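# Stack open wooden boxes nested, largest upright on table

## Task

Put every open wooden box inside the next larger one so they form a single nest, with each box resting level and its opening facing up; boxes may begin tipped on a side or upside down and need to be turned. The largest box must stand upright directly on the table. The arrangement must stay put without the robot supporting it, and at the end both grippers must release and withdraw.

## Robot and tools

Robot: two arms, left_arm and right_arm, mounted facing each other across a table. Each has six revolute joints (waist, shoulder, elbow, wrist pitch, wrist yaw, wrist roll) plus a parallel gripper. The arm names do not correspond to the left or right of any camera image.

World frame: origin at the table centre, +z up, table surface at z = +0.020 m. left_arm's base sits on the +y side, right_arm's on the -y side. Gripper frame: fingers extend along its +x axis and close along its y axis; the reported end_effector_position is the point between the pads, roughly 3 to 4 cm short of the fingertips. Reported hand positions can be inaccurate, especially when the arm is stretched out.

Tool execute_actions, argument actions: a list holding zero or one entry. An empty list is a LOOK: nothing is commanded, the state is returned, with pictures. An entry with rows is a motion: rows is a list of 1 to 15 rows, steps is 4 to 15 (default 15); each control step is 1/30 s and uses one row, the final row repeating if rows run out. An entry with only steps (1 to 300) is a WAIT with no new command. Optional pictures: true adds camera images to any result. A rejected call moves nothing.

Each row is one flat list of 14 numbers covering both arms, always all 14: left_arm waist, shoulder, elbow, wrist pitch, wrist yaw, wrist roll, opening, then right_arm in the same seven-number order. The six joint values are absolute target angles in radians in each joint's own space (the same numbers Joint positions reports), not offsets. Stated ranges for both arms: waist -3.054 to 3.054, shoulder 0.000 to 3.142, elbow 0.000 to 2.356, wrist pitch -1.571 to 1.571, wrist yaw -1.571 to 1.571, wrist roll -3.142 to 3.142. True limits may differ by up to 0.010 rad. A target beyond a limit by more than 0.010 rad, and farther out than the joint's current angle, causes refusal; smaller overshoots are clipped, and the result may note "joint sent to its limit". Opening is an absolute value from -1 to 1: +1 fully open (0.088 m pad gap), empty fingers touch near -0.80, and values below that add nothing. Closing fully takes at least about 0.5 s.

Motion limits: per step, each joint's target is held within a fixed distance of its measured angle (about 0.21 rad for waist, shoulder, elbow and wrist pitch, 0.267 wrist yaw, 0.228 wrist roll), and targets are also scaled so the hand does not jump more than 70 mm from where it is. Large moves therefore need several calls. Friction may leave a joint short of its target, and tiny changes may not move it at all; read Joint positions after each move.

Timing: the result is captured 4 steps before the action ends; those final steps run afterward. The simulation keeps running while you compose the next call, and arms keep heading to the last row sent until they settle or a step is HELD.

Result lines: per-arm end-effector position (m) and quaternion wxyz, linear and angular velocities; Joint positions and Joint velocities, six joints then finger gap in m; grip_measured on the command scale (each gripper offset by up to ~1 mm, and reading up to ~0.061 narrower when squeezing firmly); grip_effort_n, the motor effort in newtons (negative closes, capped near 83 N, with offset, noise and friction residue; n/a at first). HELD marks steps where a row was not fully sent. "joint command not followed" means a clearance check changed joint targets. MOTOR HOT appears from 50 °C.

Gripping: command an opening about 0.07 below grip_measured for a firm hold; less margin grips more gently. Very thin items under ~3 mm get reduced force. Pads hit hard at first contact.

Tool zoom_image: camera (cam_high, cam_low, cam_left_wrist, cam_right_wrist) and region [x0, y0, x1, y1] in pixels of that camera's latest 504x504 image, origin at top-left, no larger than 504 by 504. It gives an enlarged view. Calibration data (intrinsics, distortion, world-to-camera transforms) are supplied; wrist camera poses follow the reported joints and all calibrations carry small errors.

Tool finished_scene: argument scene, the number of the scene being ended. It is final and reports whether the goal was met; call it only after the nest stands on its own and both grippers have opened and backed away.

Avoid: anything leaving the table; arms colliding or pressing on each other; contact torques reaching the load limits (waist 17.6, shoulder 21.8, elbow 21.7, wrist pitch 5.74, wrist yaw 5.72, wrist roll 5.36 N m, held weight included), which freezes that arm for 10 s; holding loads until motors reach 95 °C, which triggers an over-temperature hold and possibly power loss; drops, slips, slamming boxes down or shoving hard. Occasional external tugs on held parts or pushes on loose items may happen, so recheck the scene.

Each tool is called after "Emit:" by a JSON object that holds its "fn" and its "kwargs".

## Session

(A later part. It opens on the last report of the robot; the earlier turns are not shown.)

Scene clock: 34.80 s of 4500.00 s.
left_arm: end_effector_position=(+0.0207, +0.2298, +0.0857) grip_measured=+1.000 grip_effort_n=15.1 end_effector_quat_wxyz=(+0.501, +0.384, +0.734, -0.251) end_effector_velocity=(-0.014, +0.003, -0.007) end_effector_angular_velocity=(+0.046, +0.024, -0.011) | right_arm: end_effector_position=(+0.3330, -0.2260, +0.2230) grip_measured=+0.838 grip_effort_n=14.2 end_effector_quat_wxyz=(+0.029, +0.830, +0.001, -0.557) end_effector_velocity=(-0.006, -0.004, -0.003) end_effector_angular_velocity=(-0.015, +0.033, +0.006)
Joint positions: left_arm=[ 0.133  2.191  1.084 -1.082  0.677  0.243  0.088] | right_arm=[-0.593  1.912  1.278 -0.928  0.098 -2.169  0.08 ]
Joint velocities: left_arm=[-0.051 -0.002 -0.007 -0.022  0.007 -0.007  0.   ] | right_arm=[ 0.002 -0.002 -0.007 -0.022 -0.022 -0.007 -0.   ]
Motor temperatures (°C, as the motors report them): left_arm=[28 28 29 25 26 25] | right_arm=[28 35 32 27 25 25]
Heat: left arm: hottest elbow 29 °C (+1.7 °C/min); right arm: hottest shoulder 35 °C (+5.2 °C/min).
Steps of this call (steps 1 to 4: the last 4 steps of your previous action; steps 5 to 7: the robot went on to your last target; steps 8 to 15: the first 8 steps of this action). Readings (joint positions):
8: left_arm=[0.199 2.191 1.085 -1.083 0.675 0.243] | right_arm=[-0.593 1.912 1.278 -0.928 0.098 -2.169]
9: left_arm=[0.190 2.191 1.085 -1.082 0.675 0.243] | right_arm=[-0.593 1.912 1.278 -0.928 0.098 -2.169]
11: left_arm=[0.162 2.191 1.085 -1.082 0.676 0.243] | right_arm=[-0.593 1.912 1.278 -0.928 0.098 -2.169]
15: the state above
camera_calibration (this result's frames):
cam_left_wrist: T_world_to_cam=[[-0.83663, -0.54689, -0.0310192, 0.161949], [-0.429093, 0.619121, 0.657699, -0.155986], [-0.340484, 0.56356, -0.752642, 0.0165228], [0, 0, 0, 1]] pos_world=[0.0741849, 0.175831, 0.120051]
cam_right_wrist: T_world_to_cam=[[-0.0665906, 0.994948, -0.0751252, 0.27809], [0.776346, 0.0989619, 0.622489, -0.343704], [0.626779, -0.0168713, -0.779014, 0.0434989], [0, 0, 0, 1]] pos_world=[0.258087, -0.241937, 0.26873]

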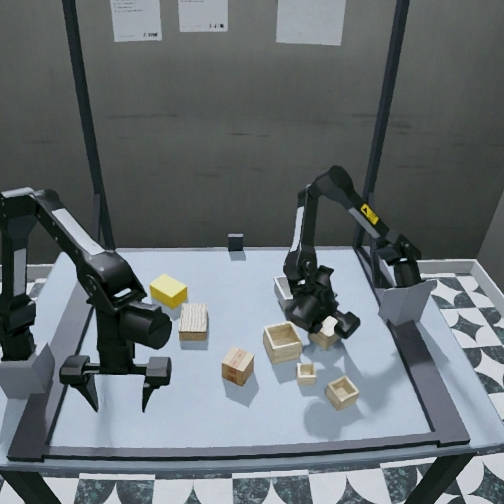

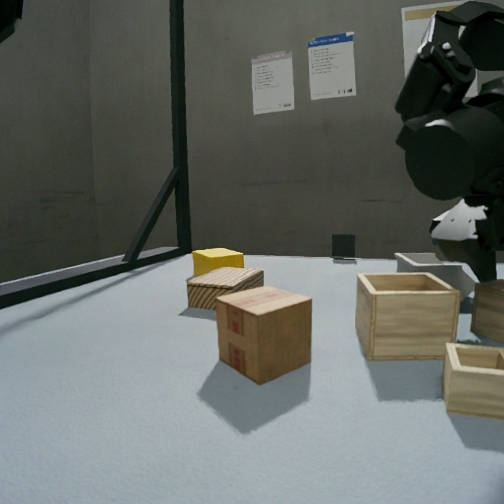

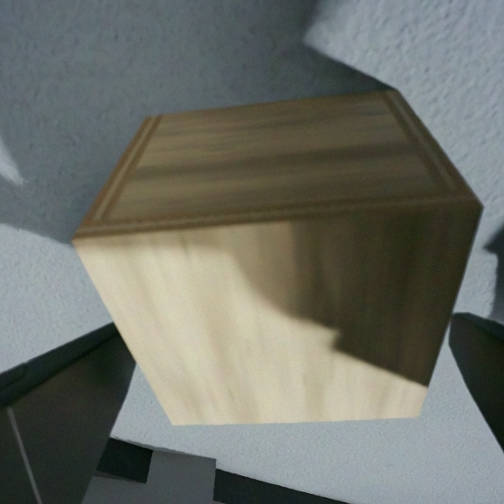

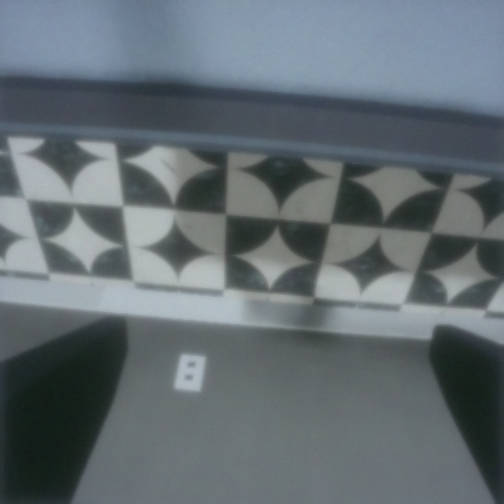

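Emit:
{"fn": "execute_actions", "kwargs": {"actions": [{"rows":[[0.10,2.25,1.04,-0.93,0.72,0.15,1,-0.593,1.912,1.278,-0.928,0.098,-2.169,0.84]],"steps":15}], "pictures": true}}

Scene clock: 35.33 s of 4500.00 s.
left_arm: end_effector_position=(+0.0281, +0.2311, +0.0602) grip_measured=+1.000 grip_effort_n=15.1 end_effector_quat_wxyz=(+0.515, +0.368, +0.733, -0.249) end_effector_velocity=(+0.004, -0.008, -0.005) end_effector_angular_velocity=(-0.043, -0.022, +0.013) | right_arm: end_effector_position=(+0.3330, -0.2260, +0.2230) grip_measured=+0.838 grip_effort_n=15.1 end_effector_quat_wxyz=(+0.029, +0.830, +0.001, -0.557) end_effector_velocity=(-0.003, -0.001, -0.001) end_effector_angular_velocity=(+0.003, +0.023, +0.006)
Joint positions: left_arm=[ 0.101  2.239  1.046 -0.94   0.714  0.158  0.088] | right_arm=[-0.593  1.912  1.278 -0.928  0.098 -2.169  0.08 ]
Joint velocities: left_arm=[-0.002 -0.002 -0.007  0.066  0.022 -0.051  0.   ] | right_arm=[-0.002 -0.002 -0.002 -0.007 -0.022 -0.007 -0.   ]
Motor temperatures (°C, as the motors report them): left_arm=[28 28 29 25 26 25] | right_arm=[28 35 32 27 25 25]
Heat: left arm: hottest elbow 29 °C (+1.7 °C/min); right arm: hottest shoulder 35 °C (+5.1 °C/min).
Steps of this call (steps 1 to 4: the last 4 steps of your previous action; step 5: the robot went on to your last target; steps 6 to 16: the first 11 steps of this action). Readings (joint positions):
6: left_arm=[0.131 2.194 1.080 -1.068 0.682 0.232] | right_arm=[-0.593 1.912 1.278 -0.928 0.098 -2.169]
7: left_arm=[0.127 2.199 1.073 -1.031 0.691 0.212] | right_arm=[-0.593 1.912 1.278 -0.928 0.098 -2.169]
9: left_arm=[0.115 2.219 1.063 -0.985 0.701 0.187] | right_arm=[-0.593 1.912 1.278 -0.928 0.098 -2.169]
13: left_arm=[0.102 2.239 1.046 -0.951 0.710 0.164] | right_arm=[-0.593 1.912 1.278 -0.928 0.098 -2.169]
16: the state above
camera_calibration (this result's frames):
cam_left_wrist: T_world_to_cam=[[-0.818102, -0.574297, -0.0298823, 0.173813], [-0.458872, 0.620591, 0.635849, -0.134995], [-0.346621, 0.533901, -0.771235, 0.0072473], [0, 0, 0, 1]] pos_world=[0.0827629, 0.179727, 0.0966198]
cam_right_wrist: T_world_to_cam=[[-0.0665906, 0.994948, -0.0751252, 0.27809], [0.776346, 0.0989619, 0.622489, -0.343704], [0.626779, -0.0168713, -0.779014, 0.0434989], [0, 0, 0, 1]] pos_world=[0.258087, -0.241937, 0.26873]

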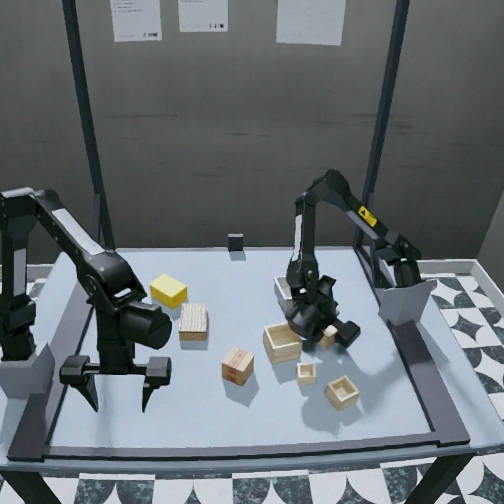

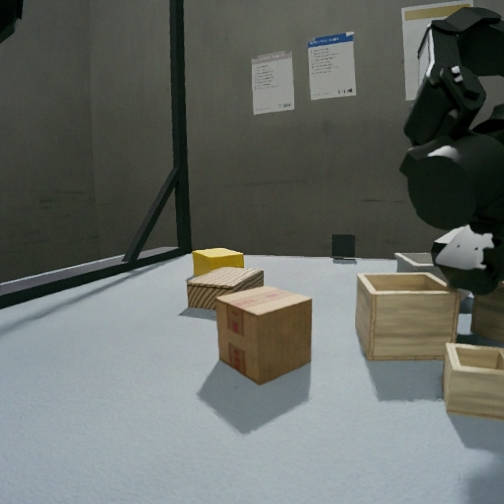

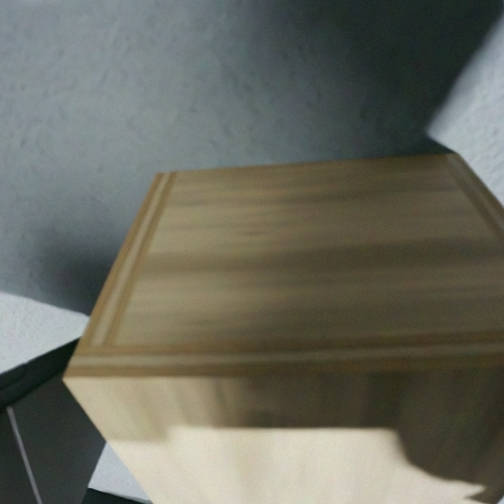

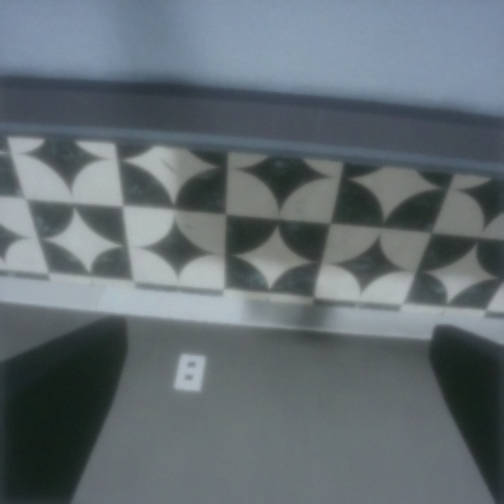

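Close.

Emit:
{"fn": "execute_actions", "kwargs": {"actions": [{"rows":[[0.10,2.25,1.04,-0.93,0.72,0.15,0.3,-0.593,1.912,1.278,-0.928,0.098,-2.169,0.84]],"steps":15}]}}

Emit:
{"fn": "execute_actions", "kwargs": {"actions": [{"rows":[[0.294,2.145,1.13,-1.252,0.631,0.345,0.3,-0.593,1.912,1.278,-0.928,0.098,-2.169,0.84]],"steps":15}], "pictures": true}}

Scene clock: 35.83 s of 4500.00 s.
left_arm: end_effector_position=(+0.0287, +0.2306, +0.0596) grip_measured=+0.485 grip_effort_n=-83.5 end_effector_quat_wxyz=(+0.517, +0.366, +0.733, -0.250) end_effector_velocity=(-0.000, -0.000, -0.001) end_effector_angular_velocity=(-0.001, -0.002, +0.020) | right_arm: end_effector_position=(+0.3330, -0.2260, +0.2230) grip_measured=+0.838 grip_effort_n=14.7 end_effector_quat_wxyz=(+0.029, +0.830, +0.001, -0.557) end_effector_velocity=(-0.000, -0.003, +0.000) end_effector_angular_velocity=(-0.009, +0.011, +0.013)
Joint positions: left_arm=[ 0.102  2.24   1.044 -0.932  0.717  0.153  0.063] | right_arm=[-0.593  1.912  1.278 -0.928  0.098 -2.169  0.08 ]
Joint velocities: left_arm=[-0.002  0.002 -0.002  0.007  0.007 -0.022 -0.   ] | right_arm=[-0.007 -0.002 -0.002 -0.007 -0.007 -0.022 -0.   ]
Motor temperatures (°C, as the motors report them): left_arm=[28 28 29 25 26 25] | right_arm=[28 35 32 27 25 25]
Heat: left arm: hottest elbow 29 °C (+1.7 °C/min); right arm: hottest shoulder 35 °C (+5.0 °C/min).
Steps of this call (steps 1 to 4: the last 4 steps of your previous action; steps 5 to 15: the first 11 steps of this action). Readings (joint positions):
5: left_arm=[0.101 2.240 1.044 -0.934 0.716 0.154] | right_arm=[-0.593 1.912 1.278 -0.928 0.098 -2.169]
6: left_arm=[0.101 2.240 1.044 -0.933 0.716 0.154] | right_arm=[-0.593 1.912 1.278 -0.928 0.098 -2.169]
8: left_arm=[0.101 2.240 1.044 -0.932 0.717 0.153] | right_arm=[-0.593 1.912 1.278 -0.928 0.098 -2.169]
12: left_arm=[0.102 2.240 1.044 -0.932 0.717 0.153] | right_arm=[-0.593 1.912 1.278 -0.928 0.098 -2.169]
15: the state above

Scene clock: 36.33 s of 4500.00 s.
left_arm: end_effector_position=(+0.0331, +0.2362, +0.1286) grip_measured=+0.485 grip_effort_n=-83.5 end_effector_quat_wxyz=(+0.515, +0.348, +0.742, -0.249) end_effector_velocity=(-0.025, +0.027, +0.012) end_effector_angular_velocity=(+0.152, +0.094, +0.031) | right_arm: end_effector_position=(+0.3330, -0.2260, +0.2230) grip_measured=+0.838 grip_effort_n=15.6 end_effector_quat_wxyz=(+0.029, +0.830, +0.001, -0.557) end_effector_velocity=(+0.003, -0.001, +0.001) end_effector_angular_velocity=(+0.002, -0.010, +0.000)
Joint positions: left_arm=[ 0.284  2.158  1.121 -1.227  0.64   0.331  0.063] | right_arm=[-0.593  1.912  1.278 -0.928  0.098 -2.169  0.08 ]
Joint velocities: left_arm=[-0.002  0.002 -0.002 -0.198 -0.066  0.081 -0.   ] | right_arm=[-0.007 -0.002 -0.002  0.007  0.007 -0.007 -0.   ]
Motor temperatures (°C, as the motors report them): left_arm=[28 28 29 25 26 25] | right_arm=[28 35 32 27 25 25]
Heat: left arm: hottest elbow 29 °C (+1.7 °C/min); right arm: hottest shoulder 35 °C (+5.0 °C/min).
Steps of this call (steps 1 to 4: the last 4 steps of your previous action; steps 5 to 15: the first 11 steps of this action). Readings (joint positions):
5: left_arm=[0.107 2.236 1.051 -0.950 0.713 0.174] | right_arm=[-0.593 1.912 1.278 -0.928 0.098 -2.169]
6: left_arm=[0.130 2.232 1.064 -1.002 0.697 0.214] | right_arm=[-0.593 1.912 1.278 -0.928 0.098 -2.169]
8: left_arm=[0.203 2.206 1.086 -1.092 0.667 0.267] | right_arm=[-0.593 1.912 1.278 -0.928 0.098 -2.169]
12: left_arm=[0.281 2.161 1.118 -1.197 0.646 0.317] | right_arm=[-0.593 1.912 1.278 -0.928 0.098 -2.169]
15: the state above
camera_calibration (this result's frames):
cam_left_wrist: T_world_to_cam=[[-0.79805, -0.602568, -0.00522397, 0.185648], [-0.468109, 0.614466, 0.635063, -0.177558], [-0.379459, 0.509258, -0.772442, 0.0660636], [0, 0, 0, 1]] pos_world=[0.0901081, 0.187326, 0.164761]
cam_right_wrist: T_world_to_cam=[[-0.0665906, 0.994948, -0.0751252, 0.27809], [0.776346, 0.0989619, 0.622489, -0.343704], [0.626779, -0.0168713, -0.779014, 0.0434989], [0, 0, 0, 1]] pos_world=[0.258087, -0.241937, 0.26873]

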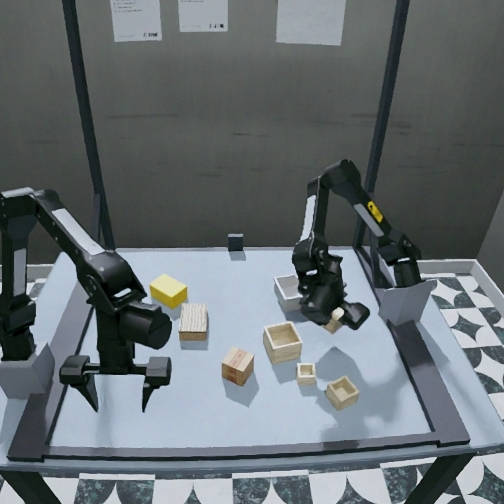

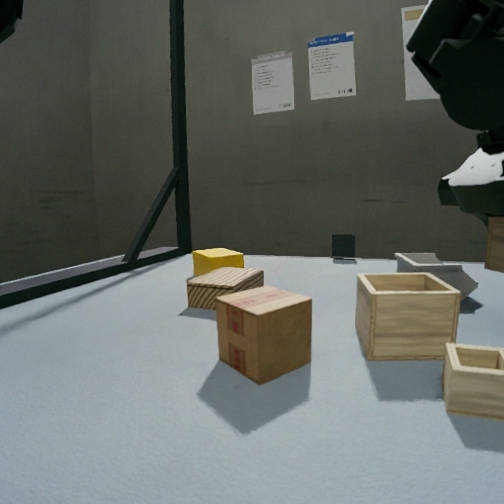

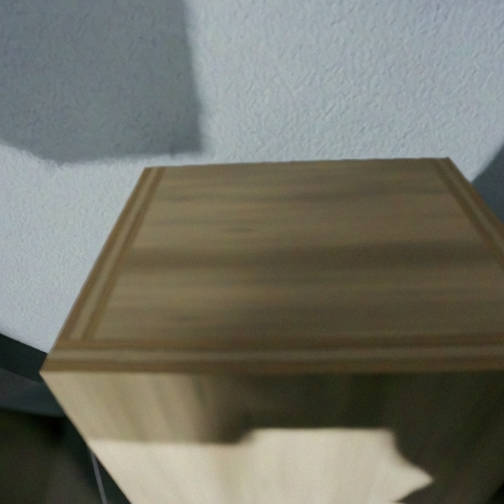

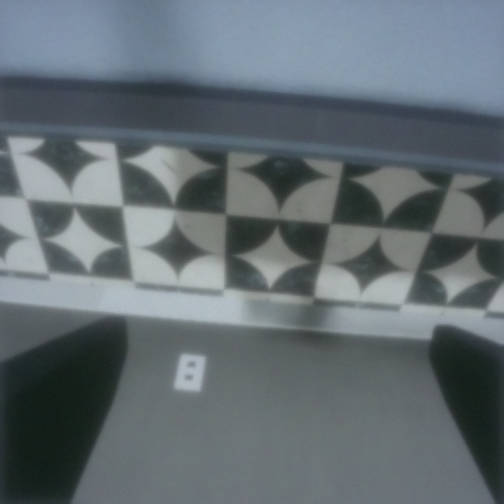

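Emit:
{"fn": "execute_actions", "kwargs": {"actions": [{"rows":[[0.294,2.145,1.13,1.246,0.55,0.0,0.3,-0.593,1.912,1.278,-0.928,0.098,-2.169,0.84]],"steps":15}]}}

Emit:
{"fn": "execute_actions", "kwargs": {"actions": [{"rows":[[0.294,2.145,1.13,1.246,0.5,-0.3,0.3,-0.593,1.912,1.278,-0.928,0.098,-2.169,0.84]],"steps":15}]}}

Emit:
{"fn": "execute_actions", "kwargs": {"actions": [{"rows":[[0.318,2.4,1.108,1.246,0.45,-0.614,0.3,-0.593,1.912,1.278,-0.928,0.098,-2.169,0.84]],"steps":15}], "pictures": true}}

Scene clock: 36.93 s of 4500.00 s.
left_arm: end_effector_position=(+0.1085, +0.1885, +0.1180) grip_measured=+0.485 grip_effort_n=-83.5 end_effector_quat_wxyz=(+0.665, +0.340, +0.613, -0.256) end_effector_velocity=(+0.174, -0.189, +0.006) end_effector_angular_velocity=(-0.747, -0.729, -0.656) | right_arm: end_effector_position=(+0.3330, -0.2260, +0.2230) grip_measured=+0.838 grip_effort_n=14.7 end_effector_quat_wxyz=(+0.029, +0.830, +0.001, -0.557) end_effector_velocity=(+0.000, -0.007, -0.001) end_effector_angular_velocity=(-0.032, +0.009, +0.005)
Joint positions: left_arm=[ 0.289  2.155  1.125 -0.766  0.559  0.028  0.063] | right_arm=[-0.593  1.912  1.278 -0.928  0.098 -2.169  0.08 ]
Joint velocities: left_arm=[-0.002 -0.007 -0.007  1.326 -0.037 -0.198 -0.   ] | right_arm=[-0.007  0.002 -0.002 -0.022  0.007 -0.022 -0.   ]
Motor temperatures (°C, as the motors report them): left_arm=[28 28 29 25 26 25] | right_arm=[28 35 32 27 25 25]
Heat: left arm: hottest elbow 29 °C (+1.6 °C/min); right arm: hottest shoulder 35 °C (+4.9 °C/min).
Steps of this call (steps 1 to 4: the last 4 steps of your previous action; steps 5 to 7: the robot went on to your last target; steps 8 to 18: the first 11 steps of this action). Readings (joint positions):
8: left_arm=[0.287 2.157 1.123 -1.234 0.630 0.317] | right_arm=[-0.593 1.912 1.278 -0.928 0.098 -2.169]
9: left_arm=[0.287 2.155 1.122 -1.184 0.608 0.264] | right_arm=[-0.593 1.912 1.278 -0.928 0.098 -2.169]
11: left_arm=[0.288 2.155 1.125 -1.083 0.584 0.169] | right_arm=[-0.593 1.912 1.278 -0.928 0.098 -2.169]
15: left_arm=[0.289 2.155 1.125 -0.903 0.564 0.058] | right_arm=[-0.593 1.912 1.278 -0.928 0.098 -2.169]
18: the state above

Scene clock: 37.43 s of 4500.00 s.
left_arm: end_effector_position=(+0.1754, +0.0813, +0.1558) grip_measured=+0.485 grip_effort_n=-83.5 end_effector_quat_wxyz=(+0.802, +0.261, +0.393, -0.366) end_effector_velocity=(+0.058, -0.214, +0.131) end_effector_angular_velocity=(-0.793, -0.650, -0.670) | right_arm: end_effector_position=(+0.3330, -0.2260, +0.2230) grip_measured=+0.838 grip_effort_n=14.7 end_effector_quat_wxyz=(+0.029, +0.830, +0.001, -0.557) end_effector_velocity=(-0.000, +0.001, +0.002) end_effector_angular_velocity=(+0.012, +0.000, +0.009)
Joint positions: left_arm=[ 0.289  2.155  1.125 -0.085  0.508 -0.277  0.063] | right_arm=[-0.593  1.912  1.278 -0.928  0.098 -2.169  0.08 ]
Joint velocities: left_arm=[-0.002 -0.007 -0.007  1.297 -0.051 -0.168  0.   ] | right_arm=[-0.002 -0.007 -0.002  0.007 -0.007 -0.007 -0.   ]
Motor temperatures (°C, as the motors report them): left_arm=[28 28 29 25 26 25] | right_arm=[28 35 32 27 25 25]
Heat: left arm: hottest elbow 29 °C (+1.6 °C/min); right arm: hottest shoulder 35 °C (+4.8 °C/min).
Steps of this call (steps 1 to 4: the last 4 steps of your previous action; steps 5 to 15: the first 11 steps of this action). Readings (joint positions):
5: left_arm=[0.289 2.155 1.125 -0.539 0.551 -0.016] | right_arm=[-0.593 1.912 1.278 -0.928 0.098 -2.169]
6: left_arm=[0.289 2.155 1.125 -0.494 0.538 -0.069] | right_arm=[-0.593 1.912 1.278 -0.928 0.098 -2.169]
8: left_arm=[0.289 2.155 1.125 -0.402 0.523 -0.161] | right_arm=[-0.593 1.912 1.278 -0.928 0.098 -2.169]
12: left_arm=[0.289 2.155 1.125 -0.221 0.511 -0.251] | right_arm=[-0.593 1.912 1.278 -0.928 0.098 -2.169]
15: the state above

Scene clock: 37.93 s of 4500.00 s.
left_arm: end_effector_position=(+0.2413, +0.0491, +0.1524) grip_measured=+0.485 grip_effort_n=-83.5 end_effector_quat_wxyz=(+0.857, +0.117, +0.282, -0.414) end_effector_velocity=(-0.029, -0.197, +0.188) end_effector_angular_velocity=(-0.844, -0.627, -0.788) | right_arm: end_effector_position=(+0.3330, -0.2260, +0.2230) grip_measured=+0.838 grip_effort_n=15.1 end_effector_quat_wxyz=(+0.029, +0.830, +0.001, -0.557) end_effector_velocity=(-0.000, -0.004, -0.001) end_effector_angular_velocity=(-0.010, -0.000, -0.013)
Joint positions: left_arm=[ 0.313  2.396  1.099  0.577  0.457 -0.588  0.063] | right_arm=[-0.593  1.912  1.278 -0.928  0.098 -2.169  0.08 ]
Joint velocities: left_arm=[-0.002  0.017 -0.002  1.399  0.007 -0.168 -0.   ] | right_arm=[-0.002 -0.002 -0.007 -0.007  0.007  0.007 -0.   ]
Motor temperatures (°C, as the motors report them): left_arm=[28 28 29 25 26 25] | right_arm=[28 36 32 27 25 25]
Heat: left arm: hottest elbow 29 °C (+1.6 °C/min); right arm: hottest shoulder 36 °C (+6.3 °C/min).
Steps of this call (steps 1 to 4: the last 4 steps of your previous action; steps 5 to 15: the first 11 steps of this action). Readings (joint positions):
5: left_arm=[0.289 2.168 1.125 0.141 0.503 -0.315] | right_arm=[-0.593 1.912 1.278 -0.928 0.098 -2.169]
6: left_arm=[0.290 2.191 1.128 0.194 0.496 -0.363] | right_arm=[-0.593 1.912 1.278 -0.928 0.098 -2.169]
8: left_arm=[0.297 2.253 1.136 0.282 0.478 -0.451] | right_arm=[-0.593 1.912 1.278 -0.928 0.098 -2.169]
12: left_arm=[0.311 2.370 1.107 0.443 0.459 -0.559] | right_arm=[-0.593 1.912 1.278 -0.928 0.098 -2.169]
15: the state above
camera_calibration (this result's frames):
cam_left_wrist: T_world_to_cam=[[-0.773532, -0.633692, -0.00913237, 0.235408], [-0.513899, 0.635606, -0.576118, 0.214386], [0.370886, -0.440953, -0.817315, 0.131156], [0, 0, 0, 1]] pos_world=[0.243625, 0.0707448, 0.232857]
cam_right_wrist: T_world_to_cam=[[-0.0665906, 0.994948, -0.0751252, 0.27809], [0.776346, 0.0989619, 0.622489, -0.343704], [0.626779, -0.0168713, -0.779014, 0.0434989], [0, 0, 0, 1]] pos_world=[0.258087, -0.241937, 0.26873]

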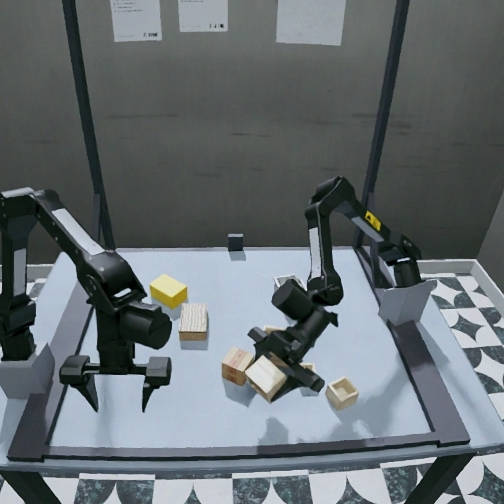

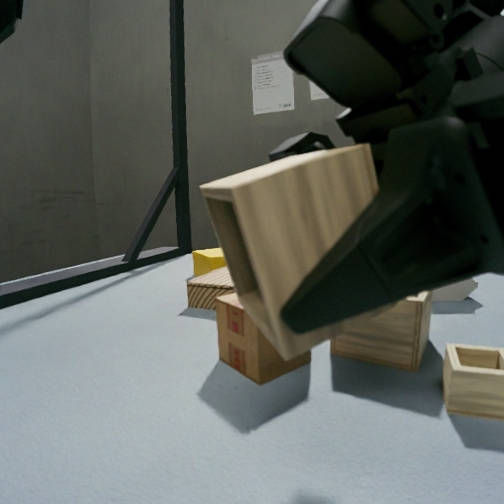

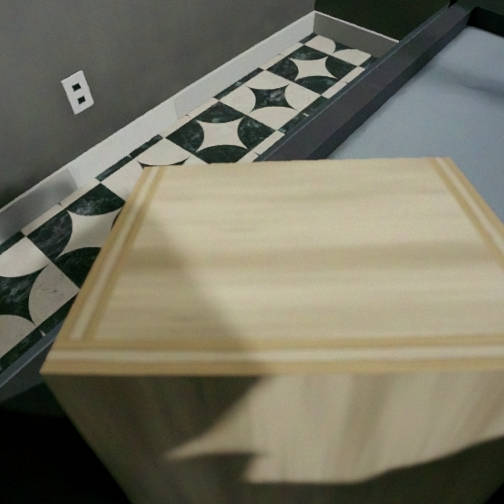

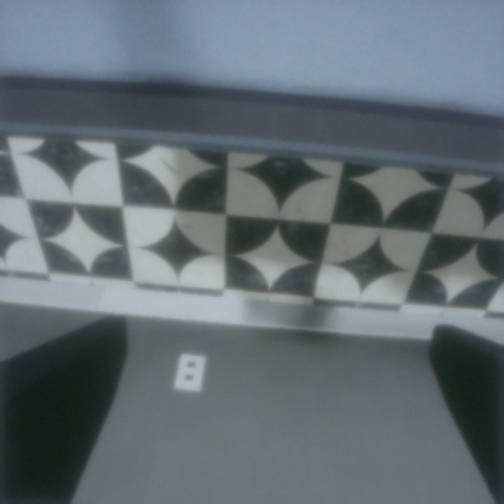

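Emit:
{"fn": "execute_actions", "kwargs": {"actions": [{"rows":[[0.318,2.717,1.108,1.246,0.45,-0.614,0.3,-0.593,1.912,1.278,-0.928,0.098,-2.169,0.84]],"steps":15}]}}

Emit:
{"fn": "execute_actions", "kwargs": {"actions": [{"rows":[[0.25,2.83,1.156,1.32,0.385,-0.64,0.3,-0.593,1.912,1.278,-0.928,0.098,-2.169,0.84]],"steps":15}], "pictures": true}}

Scene clock: 38.47 s of 4500.00 s.
left_arm: end_effector_position=(+0.2712, +0.0537, +0.1232) grip_measured=+0.485 grip_effort_n=-83.5 end_effector_quat_wxyz=(+0.842, +0.095, +0.166, -0.505) end_effector_velocity=(-0.002, +0.001, +0.001) end_effector_angular_velocity=(-0.135, -0.125, -0.144) | right_arm: end_effector_position=(+0.3330, -0.2260, +0.2230) grip_measured=+0.838 grip_effort_n=15.1 end_effector_quat_wxyz=(+0.029, +0.830, +0.001, -0.557) end_effector_velocity=(+0.001, +0.001, -0.001) end_effector_angular_velocity=(+0.004, +0.005, +0.006)
Joint positions: left_arm=[ 0.313  2.704  1.1    1.195  0.454 -0.611  0.063] | right_arm=[-0.593  1.912  1.278 -0.928  0.098 -2.169  0.08 ]
Joint velocities: left_arm=[-0.002  0.144 -0.007  0.388 -0.007 -0.007 -0.   ] | right_arm=[-0.002  0.002 -0.002  0.007 -0.007 -0.007 -0.   ]
Motor temperatures (°C, as the motors report them): left_arm=[28 28 29 25 26 25] | right_arm=[28 36 32 27 25 25]
Heat: left arm: hottest elbow 29 °C (+1.6 °C/min); right arm: hottest shoulder 36 °C (+6.2 °C/min).
Steps of this call (steps 1 to 4: the last 4 steps of your previous action; step 5: the robot went on to your last target; steps 6 to 16: the first 11 steps of this action). Readings (joint positions):
6: left_arm=[0.313 2.411 1.105 0.857 0.456 -0.606] | right_arm=[-0.593 1.912 1.278 -0.928 0.098 -2.169]
7: left_arm=[0.313 2.439 1.112 0.919 0.456 -0.607] | right_arm=[-0.593 1.912 1.278 -0.928 0.098 -2.169]
9: left_arm=[0.313 2.508 1.125 1.008 0.455 -0.608] | right_arm=[-0.593 1.912 1.278 -0.928 0.098 -2.169]
13: left_arm=[0.313 2.659 1.109 1.143 0.454 -0.611] | right_arm=[-0.593 1.912 1.278 -0.928 0.098 -2.169]
16: the state above

Scene clock: 38.97 s of 4500.00 s.
left_arm: end_effector_position=(+0.2698, +0.0500, +0.0874) grip_measured=+0.485 grip_effort_n=-83.5 end_effector_quat_wxyz=(+0.837, +0.095, +0.154, -0.516) end_effector_velocity=(+0.006, -0.022, +0.030) end_effector_angular_velocity=(-0.117, -0.063, -0.010) | right_arm: end_effector_position=(+0.3330, -0.2260, +0.2230) grip_measured=+0.838 grip_effort_n=15.1 end_effector_quat_wxyz=(+0.029, +0.830, +0.001, -0.557) end_effector_velocity=(-0.002, +0.001, -0.002) end_effector_angular_velocity=(+0.011, +0.018, +0.009)
Joint positions: left_arm=[ 0.245  2.819  1.142  1.31   0.395 -0.635  0.063] | right_arm=[-0.593  1.912  1.278 -0.928  0.098 -2.169  0.08 ]
Joint velocities: left_arm=[ 0.007 -0.002  0.051  0.066 -0.066 -0.037 -0.   ] | right_arm=[-0.002 -0.002 -0.007  0.007 -0.022 -0.007 -0.   ]
Motor temperatures (°C, as the motors report them): left_arm=[29 28 29 25 26 25] | right_arm=[28 36 32 27 25 25]
Heat: left arm: hottest waist 29 °C (+1.5 °C/min); right arm: hottest shoulder 36 °C (+6.2 °C/min).
Steps of this call (steps 1 to 4: the last 4 steps of your previous action; steps 5 to 15: the first 11 steps of this action). Readings (joint positions):
5: left_arm=[0.311 2.714 1.109 1.244 0.447 -0.615] | right_arm=[-0.593 1.912 1.278 -0.928 0.098 -2.169]
6: left_arm=[0.304 2.732 1.121 1.269 0.430 -0.620] | right_arm=[-0.593 1.912 1.278 -0.928 0.098 -2.169]
8: left_arm=[0.283 2.767 1.139 1.286 0.413 -0.627] | right_arm=[-0.593 1.912 1.278 -0.928 0.098 -2.169]
12: left_arm=[0.249 2.812 1.141 1.302 0.401 -0.634] | right_arm=[-0.593 1.912 1.278 -0.928 0.098 -2.169]
15: the state above
camera_calibration (this result's frames):
cam_left_wrist: T_world_to_cam=[[-0.885319, -0.463282, -0.0397555, 0.281761], [-0.271491, 0.58443, -0.764679, 0.144628], [0.377497, -0.666192, -0.643183, 0.0621699], [0, 0, 0, 1]] pos_world=[0.265245, 0.0874272, 0.161782]
cam_right_wrist: T_world_to_cam=[[-0.0665906, 0.994948, -0.0751252, 0.27809], [0.776346, 0.0989619, 0.622489, -0.343704], [0.626779, -0.0168713, -0.779014, 0.0434989], [0, 0, 0, 1]] pos_world=[0.258087, -0.241937, 0.26873]

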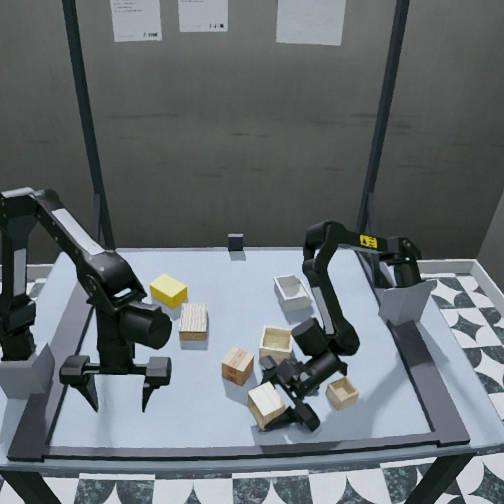

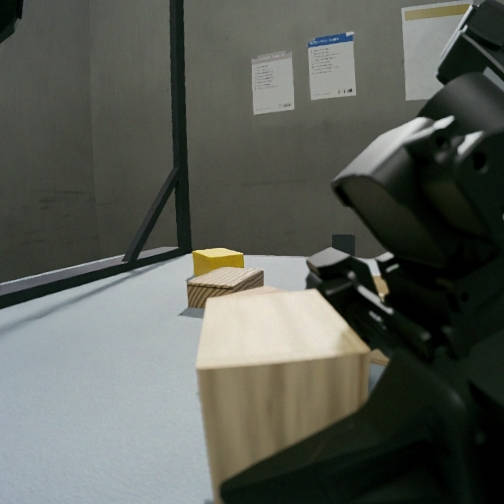

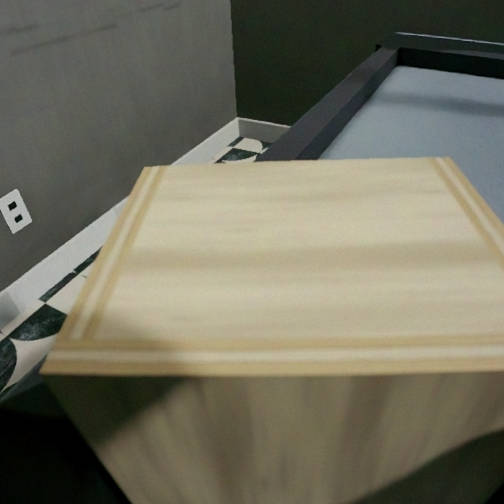

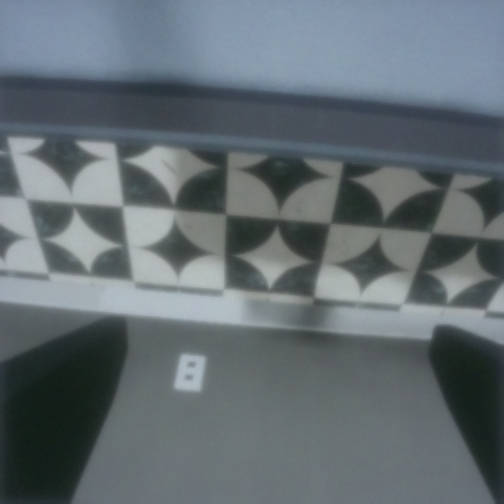

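Emit:
{"fn": "execute_actions", "kwargs": {"actions": [{"rows":[[0.195,2.915,1.195,1.375,0.333,-0.66,0.3,-0.593,1.912,1.278,-0.928,0.098,-2.169,0.84]],"steps":15}], "pictures": true}}

Scene clock: 39.47 s of 4500.00 s.
left_arm: end_effector_position=(+0.2698, +0.0493, +0.0597) grip_measured=+0.485 grip_effort_n=-83.5 end_effector_quat_wxyz=(+0.838, +0.094, +0.150, -0.517) end_effector_velocity=(+0.003, -0.019, +0.020) end_effector_angular_velocity=(-0.082, -0.045, -0.012) | right_arm: end_effector_position=(+0.3330, -0.2260, +0.2230) grip_measured=+0.838 grip_effort_n=15.1 end_effector_quat_wxyz=(+0.029, +0.830, +0.001, -0.557) end_effector_velocity=(-0.004, +0.000, -0.001) end_effector_angular_velocity=(+0.007, +0.022, -0.002)
Joint positions: left_arm=[ 0.192  2.903  1.184  1.368  0.342 -0.656  0.063] | right_arm=[-0.593  1.912  1.278 -0.928  0.098 -2.169  0.08 ]
Joint velocities: left_arm=[-0.002 -0.002  0.046  0.037 -0.051 -0.022 -0.   ] | right_arm=[ 0.002 -0.002 -0.002 -0.007 -0.022  0.007 -0.   ]
Motor temperatures (°C, as the motors report them): left_arm=[29 28 29 26 26 25] | right_arm=[28 36 32 27 25 25]
Heat: left arm: hottest waist 29 °C (+1.5 °C/min); right arm: hottest shoulder 36 °C (+6.1 °C/min).
Steps of this call (steps 1 to 4: the last 4 steps of your previous action; steps 5 to 15: the first 11 steps of this action). Readings (joint positions):
5: left_arm=[0.244 2.826 1.153 1.322 0.386 -0.639] | right_arm=[-0.593 1.912 1.278 -0.928 0.098 -2.169]
6: left_arm=[0.239 2.840 1.163 1.341 0.371 -0.643] | right_arm=[-0.593 1.912 1.278 -0.928 0.098 -2.169]
8: left_arm=[0.222 2.865 1.179 1.351 0.357 -0.649] | right_arm=[-0.593 1.912 1.278 -0.928 0.098 -2.169]
12: left_arm=[0.194 2.899 1.181 1.361 0.347 -0.655] | right_arm=[-0.593 1.912 1.278 -0.928 0.098 -2.169]
15: the state above
camera_calibration (this result's frames):
cam_left_wrist: T_world_to_cam=[[-0.885987, -0.461878, -0.0411873, 0.280523], [-0.266169, 0.579277, -0.77045, 0.123023], [0.379712, -0.671645, -0.636169, 0.0430617], [0, 0, 0, 1]] pos_world=[0.264934, 0.0872255, 0.133731]
cam_right_wrist: T_world_to_cam=[[-0.0665906, 0.994948, -0.0751252, 0.27809], [0.776346, 0.0989619, 0.622489, -0.343704], [0.626779, -0.0168713, -0.779014, 0.0434989], [0, 0, 0, 1]] pos_world=[0.258087, -0.241937, 0.26873]

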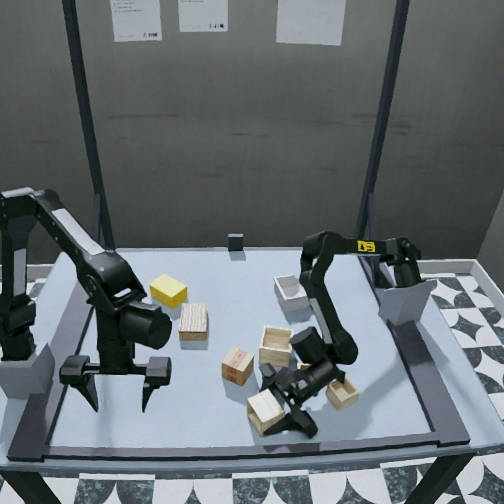

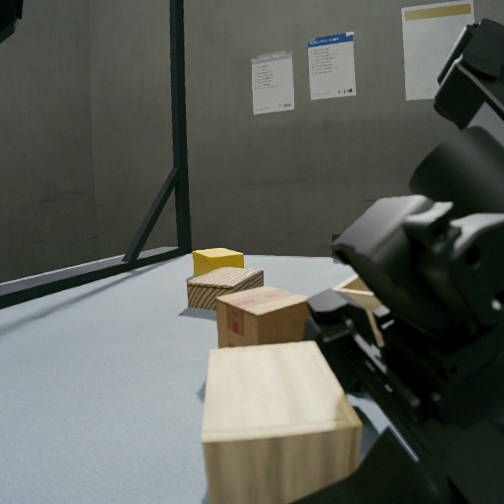

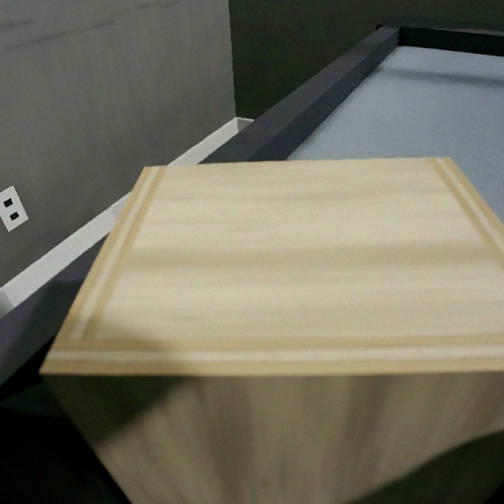

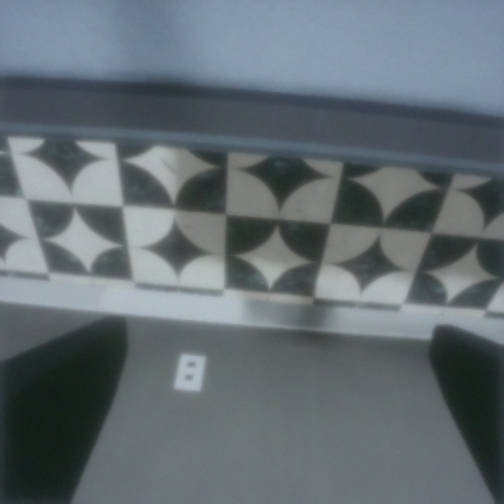

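Emit:
{"fn": "execute_actions", "kwargs": {"actions": [{"rows":[[0.181,2.937,1.204,1.389,0.32,-0.664,0.3,-0.593,1.912,1.278,-0.928,0.098,-2.169,0.84]],"steps":15}]}}

Emit:
{"fn": "execute_actions", "kwargs": {"actions": [{"rows":[[0.181,2.937,1.204,1.389,0.32,-0.664,1,-0.593,1.912,1.278,-0.928,0.098,-2.169,0.84]],"steps":15}], "pictures": true}}

Scene clock: 40.03 s of 4500.00 s.
left_arm: end_effector_position=(+0.2710, +0.0480, +0.0570) grip_measured=+0.485 grip_effort_n=-83.5 end_effector_quat_wxyz=(+0.839, +0.091, +0.142, -0.518) end_effector_velocity=(-0.001, -0.001, +0.001) end_effector_angular_velocity=(-0.015, +0.012, +0.006) | right_arm: end_effector_position=(+0.3330, -0.2260, +0.2230) grip_measured=+0.838 grip_effort_n=15.1 end_effector_quat_wxyz=(+0.029, +0.830, +0.001, -0.557) end_effector_velocity=(-0.003, -0.005, -0.001) end_effector_angular_velocity=(-0.020, +0.005, -0.011)
Joint positions: left_arm=[ 0.184  2.922  1.199  1.387  0.324 -0.66   0.063] | right_arm=[-0.593  1.912  1.278 -0.928  0.098 -2.169  0.08 ]
Joint velocities: left_arm=[-0.002 -0.002 -0.002  0.007 -0.007 -0.022  0.   ] | right_arm=[ 0.002 -0.002 -0.002 -0.022  0.007  0.007  0.   ]
Motor temperatures (°C, as the motors report them): left_arm=[29 28 29 26 26 25] | right_arm=[28 36 32 27 25 25]
Heat: left arm: hottest waist 29 °C (+1.5 °C/min); right arm: hottest shoulder 36 °C (+6.0 °C/min).
Steps of this call (steps 1 to 4: the last 4 steps of your previous action; steps 5 to 6: the robot went on to your last target; steps 7 to 17: the first 11 steps of this action). Readings (joint positions):
7: left_arm=[0.192 2.906 1.190 1.373 0.337 -0.658] | right_arm=[-0.593 1.912 1.278 -0.928 0.098 -2.169]
8: left_arm=[0.191 2.910 1.192 1.378 0.334 -0.658] | right_arm=[-0.593 1.912 1.278 -0.928 0.098 -2.169]
10: left_arm=[0.187 2.916 1.195 1.381 0.330 -0.659] | right_arm=[-0.593 1.912 1.278 -0.928 0.098 -2.169]
14: left_arm=[0.184 2.921 1.198 1.386 0.325 -0.659] | right_arm=[-0.593 1.912 1.278 -0.928 0.098 -2.169]
17: the state above

Scene clock: 40.53 s of 4500.00 s.
left_arm: end_effector_position=(+0.2706, +0.0479, +0.0557) grip_measured=+0.966 grip_effort_n=15.6 end_effector_quat_wxyz=(+0.838, +0.091, +0.143, -0.518) end_effector_velocity=(+0.000, +0.001, -0.001) end_effector_angular_velocity=(+0.006, -0.006, +0.006) | right_arm: end_effector_position=(+0.3330, -0.2260, +0.2230) grip_measured=+0.838 grip_effort_n=14.7 end_effector_quat_wxyz=(+0.029, +0.830, +0.001, -0.557) end_effector_velocity=(-0.001, +0.002, -0.000) end_effector_angular_velocity=(+0.001, +0.003, +0.026)
Joint positions: left_arm=[ 0.182  2.925  1.2    1.388  0.323 -0.661  0.086] | right_arm=[-0.593  1.912  1.278 -0.928  0.098 -2.169  0.08 ]
Joint velocities: left_arm=[-0.002 -0.002 -0.002 -0.007 -0.007  0.007  0.016] | right_arm=[ 0.002 -0.002 -0.002  0.007 -0.007 -0.022 -0.   ]
Motor temperatures (°C, as the motors report them): left_arm=[29 28 29 26 26 25] | right_arm=[28 36 32 27 25 25]
Heat: left arm: hottest waist 29 °C (+1.5 °C/min); right arm: hottest shoulder 36 °C (+5.9 °C/min).
Steps of this call (steps 1 to 4: the last 4 steps of your previous action; steps 5 to 15: the first 11 steps of this action). Readings (joint positions):
5: left_arm=[0.184 2.923 1.199 1.388 0.323 -0.660] | right_arm=[-0.593 1.912 1.278 -0.928 0.098 -2.169]
6: left_arm=[0.184 2.923 1.199 1.388 0.323 -0.661] | right_arm=[-0.593 1.912 1.278 -0.928 0.098 -2.169]
8: left_arm=[0.183 2.924 1.199 1.388 0.323 -0.661] | right_arm=[-0.593 1.912 1.278 -0.928 0.098 -2.169]
12: left_arm=[0.182 2.925 1.200 1.388 0.323 -0.661] | right_arm=[-0.593 1.912 1.278 -0.928 0.098 -2.169]
15: the state above
camera_calibration (this result's frames):
cam_left_wrist: T_world_to_cam=[[-0.886558, -0.460534, -0.0438642, 0.280686], [-0.257866, 0.570667, -0.779644, 0.119626], [0.384084, -0.679888, -0.624685, 0.0378883], [0, 0, 0, 1]] pos_world=[0.26514, 0.0867588, 0.129246]
cam_right_wrist: T_world_to_cam=[[-0.0665906, 0.994948, -0.0751252, 0.27809], [0.776346, 0.0989619, 0.622489, -0.343704], [0.626779, -0.0168713, -0.779014, 0.0434989], [0, 0, 0, 1]] pos_world=[0.258087, -0.241937, 0.26873]

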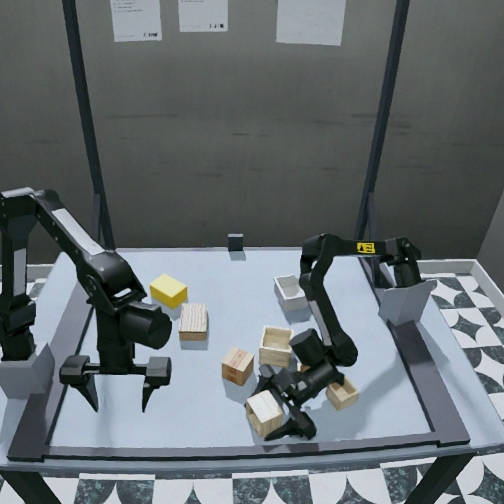

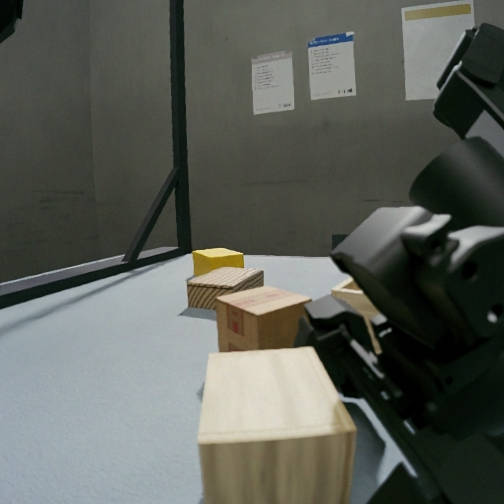

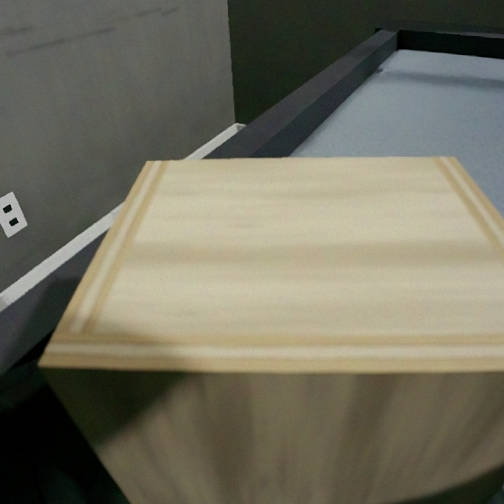

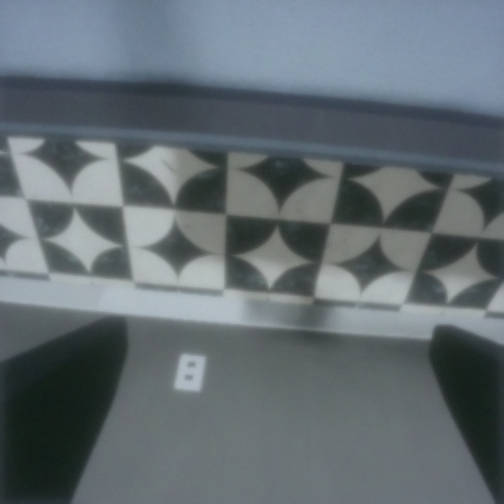

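Emit:
{"fn": "execute_actions", "kwargs": {"actions": [{"rows":[[0.181,2.937,1.204,1.389,0.32,-0.664,0.3,-0.593,1.912,1.278,-0.928,0.098,-2.169,0.84]],"steps":15}]}}

Emit:
{"fn": "execute_actions", "kwargs": {"actions": [{"rows":[[0.318,2.6,1.05,1.2,0.45,-0.614,0.3,-0.593,1.912,1.278,-0.928,0.098,-2.169,0.84]],"steps":15}]}}

Emit:
{"fn": "execute_actions", "kwargs": {"actions": [{"rows":[[0.2,1.9,0.66,0.85,0.2,-0.7,0.3,-0.593,1.912,1.278,-0.928,0.098,-2.169,0.84]],"steps":15}], "pictures": true}}

Scene clock: 42.30 s of 4500.00 s.
left_arm: end_effector_position=(+0.2708, +0.0480, +0.0559) grip_measured=+0.485 grip_effort_n=-83.5 end_effector_quat_wxyz=(+0.839, +0.091, +0.142, -0.518) end_effector_velocity=(-0.001, +0.000, -0.002) end_effector_angular_velocity=(+0.006, +0.014, +0.000) | right_arm: end_effector_position=(+0.3330, -0.2260, +0.2230) grip_measured=+0.838 grip_effort_n=15.1 end_effector_quat_wxyz=(+0.029, +0.830, +0.001, -0.557) end_effector_velocity=(-0.002, +0.001, -0.002) end_effector_angular_velocity=(+0.002, +0.005, +0.011)
Joint positions: left_arm=[ 0.182  2.925  1.2    1.388  0.322 -0.661  0.063] | right_arm=[-0.593  1.912  1.278 -0.928  0.098 -2.169  0.08 ]
Joint velocities: left_arm=[-0.002 -0.002 -0.002 -0.007  0.007 -0.007 -0.   ] | right_arm=[ 0.002 -0.002 -0.007  0.007 -0.007 -0.007 -0.   ]
Motor temperatures (°C, as the motors report them): left_arm=[29 28 29 26 26 25] | right_arm=[28 36 32 27 25 25]
Heat: left arm: hottest waist 29 °C (+1.4 °C/min); right arm: hottest shoulder 36 °C (+5.7 °C/min).
Steps of this call (steps 1 to 4: the last 4 steps of your previous action; steps 5 to 15: the robot went on to your last target; steps 16 to 42: nothing new was sent; steps 43 to 53: the first 11 steps of this action). Readings (joint positions):
43: left_arm=[0.182 2.925 1.200 1.388 0.323 -0.661] | right_arm=[-0.593 1.912 1.278 -0.928 0.098 -2.169]
44: left_arm=[0.182 2.925 1.200 1.388 0.323 -0.661] | right_arm=[-0.593 1.912 1.278 -0.928 0.098 -2.169]
46: left_arm=[0.182 2.925 1.200 1.388 0.323 -0.661] | right_arm=[-0.593 1.912 1.278 -0.928 0.098 -2.169]
50: left_arm=[0.182 2.925 1.200 1.388 0.322 -0.661] | right_arm=[-0.593 1.912 1.278 -0.928 0.098 -2.169]
53: the state above

Scene clock: 42.80 s of 4500.00 s.
left_arm: end_effector_position=(+0.2557, +0.0397, +0.1519) grip_measured=+0.485 grip_effort_n=-83.5 end_effector_quat_wxyz=(+0.839, +0.087, +0.135, -0.520) end_effector_velocity=(-0.069, -0.062, +0.082) end_effector_angular_velocity=(-0.028, -0.069, -0.198) | right_arm: end_effector_position=(+0.3330, -0.2260, +0.2230) grip_measured=+0.838 grip_effort_n=15.1 end_effector_quat_wxyz=(+0.029, +0.830, +0.001, -0.557) end_effector_velocity=(-0.003, -0.004, -0.001) end_effector_angular_velocity=(-0.011, +0.018, -0.013)
Joint positions: left_arm=[ 0.313  2.626  1.07   1.218  0.439 -0.62   0.063] | right_arm=[-0.593  1.912  1.278 -0.928  0.098 -2.169  0.08 ]
Joint velocities: left_arm=[-0.012 -0.3   -0.042 -0.095  0.095  0.037 -0.   ] | right_arm=[-0.002 -0.002 -0.002 -0.022 -0.007  0.007 -0.   ]
Motor temperatures (°C, as the motors report them): left_arm=[29 29 29 26 26 25] | right_arm=[28 36 32 27 25 25]
Heat: left arm: hottest waist 29 °C (+1.4 °C/min); right arm: hottest shoulder 36 °C (+5.6 °C/min).
Steps of this call (steps 1 to 4: the last 4 steps of your previous action; steps 5 to 15: the first 11 steps of this action). Readings (joint positions):
5: left_arm=[0.186 2.912 1.189 1.378 0.329 -0.657] | right_arm=[-0.593 1.912 1.278 -0.928 0.098 -2.169]
6: left_arm=[0.202 2.876 1.160 1.323 0.359 -0.648] | right_arm=[-0.593 1.912 1.278 -0.928 0.098 -2.169]
8: left_arm=[0.249 2.801 1.108 1.268 0.399 -0.637] | right_arm=[-0.593 1.912 1.278 -0.928 0.098 -2.169]
12: left_arm=[0.307 2.679 1.073 1.229 0.427 -0.624] | right_arm=[-0.593 1.912 1.278 -0.928 0.098 -2.169]
15: the state above

Scene clock: 43.30 s of 4500.00 s.
left_arm: end_effector_position=(+0.1797, +0.0958, +0.1433) grip_measured=+0.485 grip_effort_n=-83.5 end_effector_quat_wxyz=(+0.891, +0.098, +0.221, -0.384) end_effector_velocity=(-0.194, -0.142, +0.318) end_effector_angular_velocity=(-0.550, -0.412, -0.380) | right_arm: end_effector_position=(+0.3330, -0.2260, +0.2230) grip_measured=+0.838 grip_effort_n=15.1 end_effector_quat_wxyz=(+0.029, +0.830, +0.001, -0.557) end_effector_velocity=(-0.003, -0.000, +0.000) end_effector_angular_velocity=(+0.007, +0.020, +0.008)
Joint positions: left_arm=[ 0.197  2.196  0.691  0.872  0.219 -0.693  0.063] | right_arm=[-0.593  1.912  1.278 -0.928  0.098 -2.169  0.08 ]
Joint velocities: left_arm=[ 0.017 -1.214 -0.266 -0.168 -0.139 -0.051 -0.   ] | right_arm=[-0.002 -0.007 -0.002 -0.007 -0.022 -0.007 -0.   ]
Motor temperatures (°C, as the motors report them): left_arm=[29 29 29 26 26 25] | right_arm=[28 36 32 27 25 25]
Heat: left arm: hottest waist 29 °C (+1.4 °C/min); right arm: hottest shoulder 36 °C (+5.5 °C/min).
Steps of this call (steps 1 to 4: the last 4 steps of your previous action; steps 5 to 15: the first 11 steps of this action). Readings (joint positions):
5: left_arm=[0.308 2.600 1.040 1.181 0.419 -0.624] | right_arm=[-0.593 1.912 1.278 -0.928 0.098 -2.169]
6: left_arm=[0.294 2.563 0.996 1.120 0.356 -0.643] | right_arm=[-0.593 1.912 1.278 -0.928 0.098 -2.169]
8: left_arm=[0.255 2.479 0.899 1.032 0.297 -0.665] | right_arm=[-0.593 1.912 1.278 -0.928 0.098 -2.169]
12: left_arm=[0.199 2.312 0.742 0.906 0.241 -0.686] | right_arm=[-0.593 1.912 1.278 -0.928 0.098 -2.169]
15: the state above
camera_calibration (this result's frames):
cam_left_wrist: T_world_to_cam=[[-0.719401, -0.693087, -0.0457484, 0.21846], [-0.486169, 0.549478, -0.679495, 0.165867], [0.496087, -0.466587, -0.732253, 0.134878], [0, 0, 0, 1]] pos_world=[0.170889, 0.123204, 0.221465]
cam_right_wrist: T_world_to_cam=[[-0.0665906, 0.994948, -0.0751252, 0.27809], [0.776346, 0.0989619, 0.622489, -0.343704], [0.626779, -0.0168713, -0.779014, 0.0434989], [0, 0, 0, 1]] pos_world=[0.258087, -0.241937, 0.26873]

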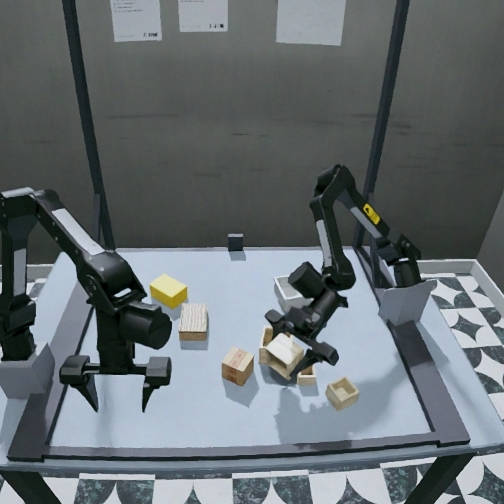

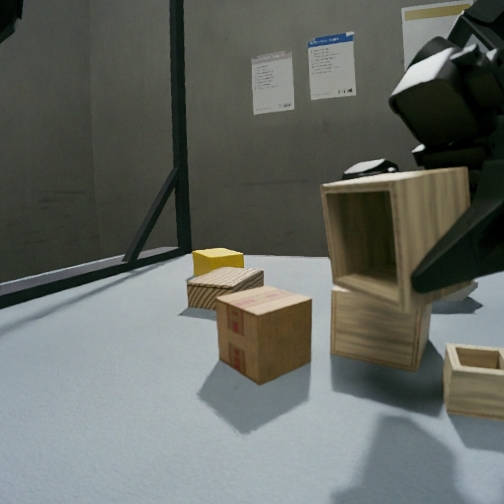

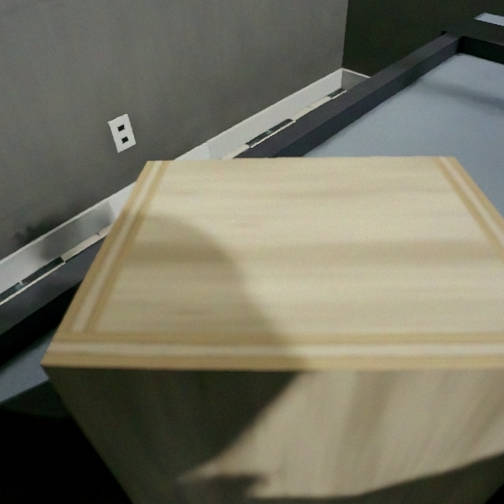

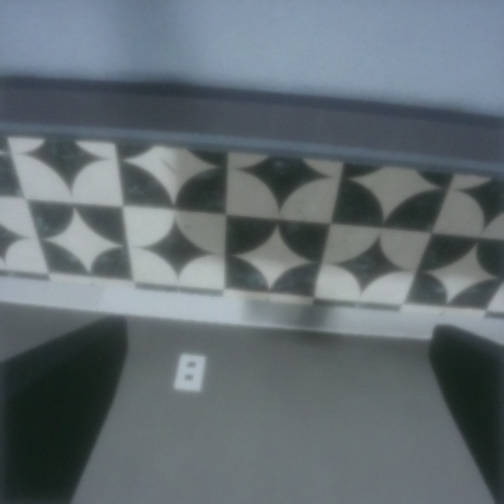

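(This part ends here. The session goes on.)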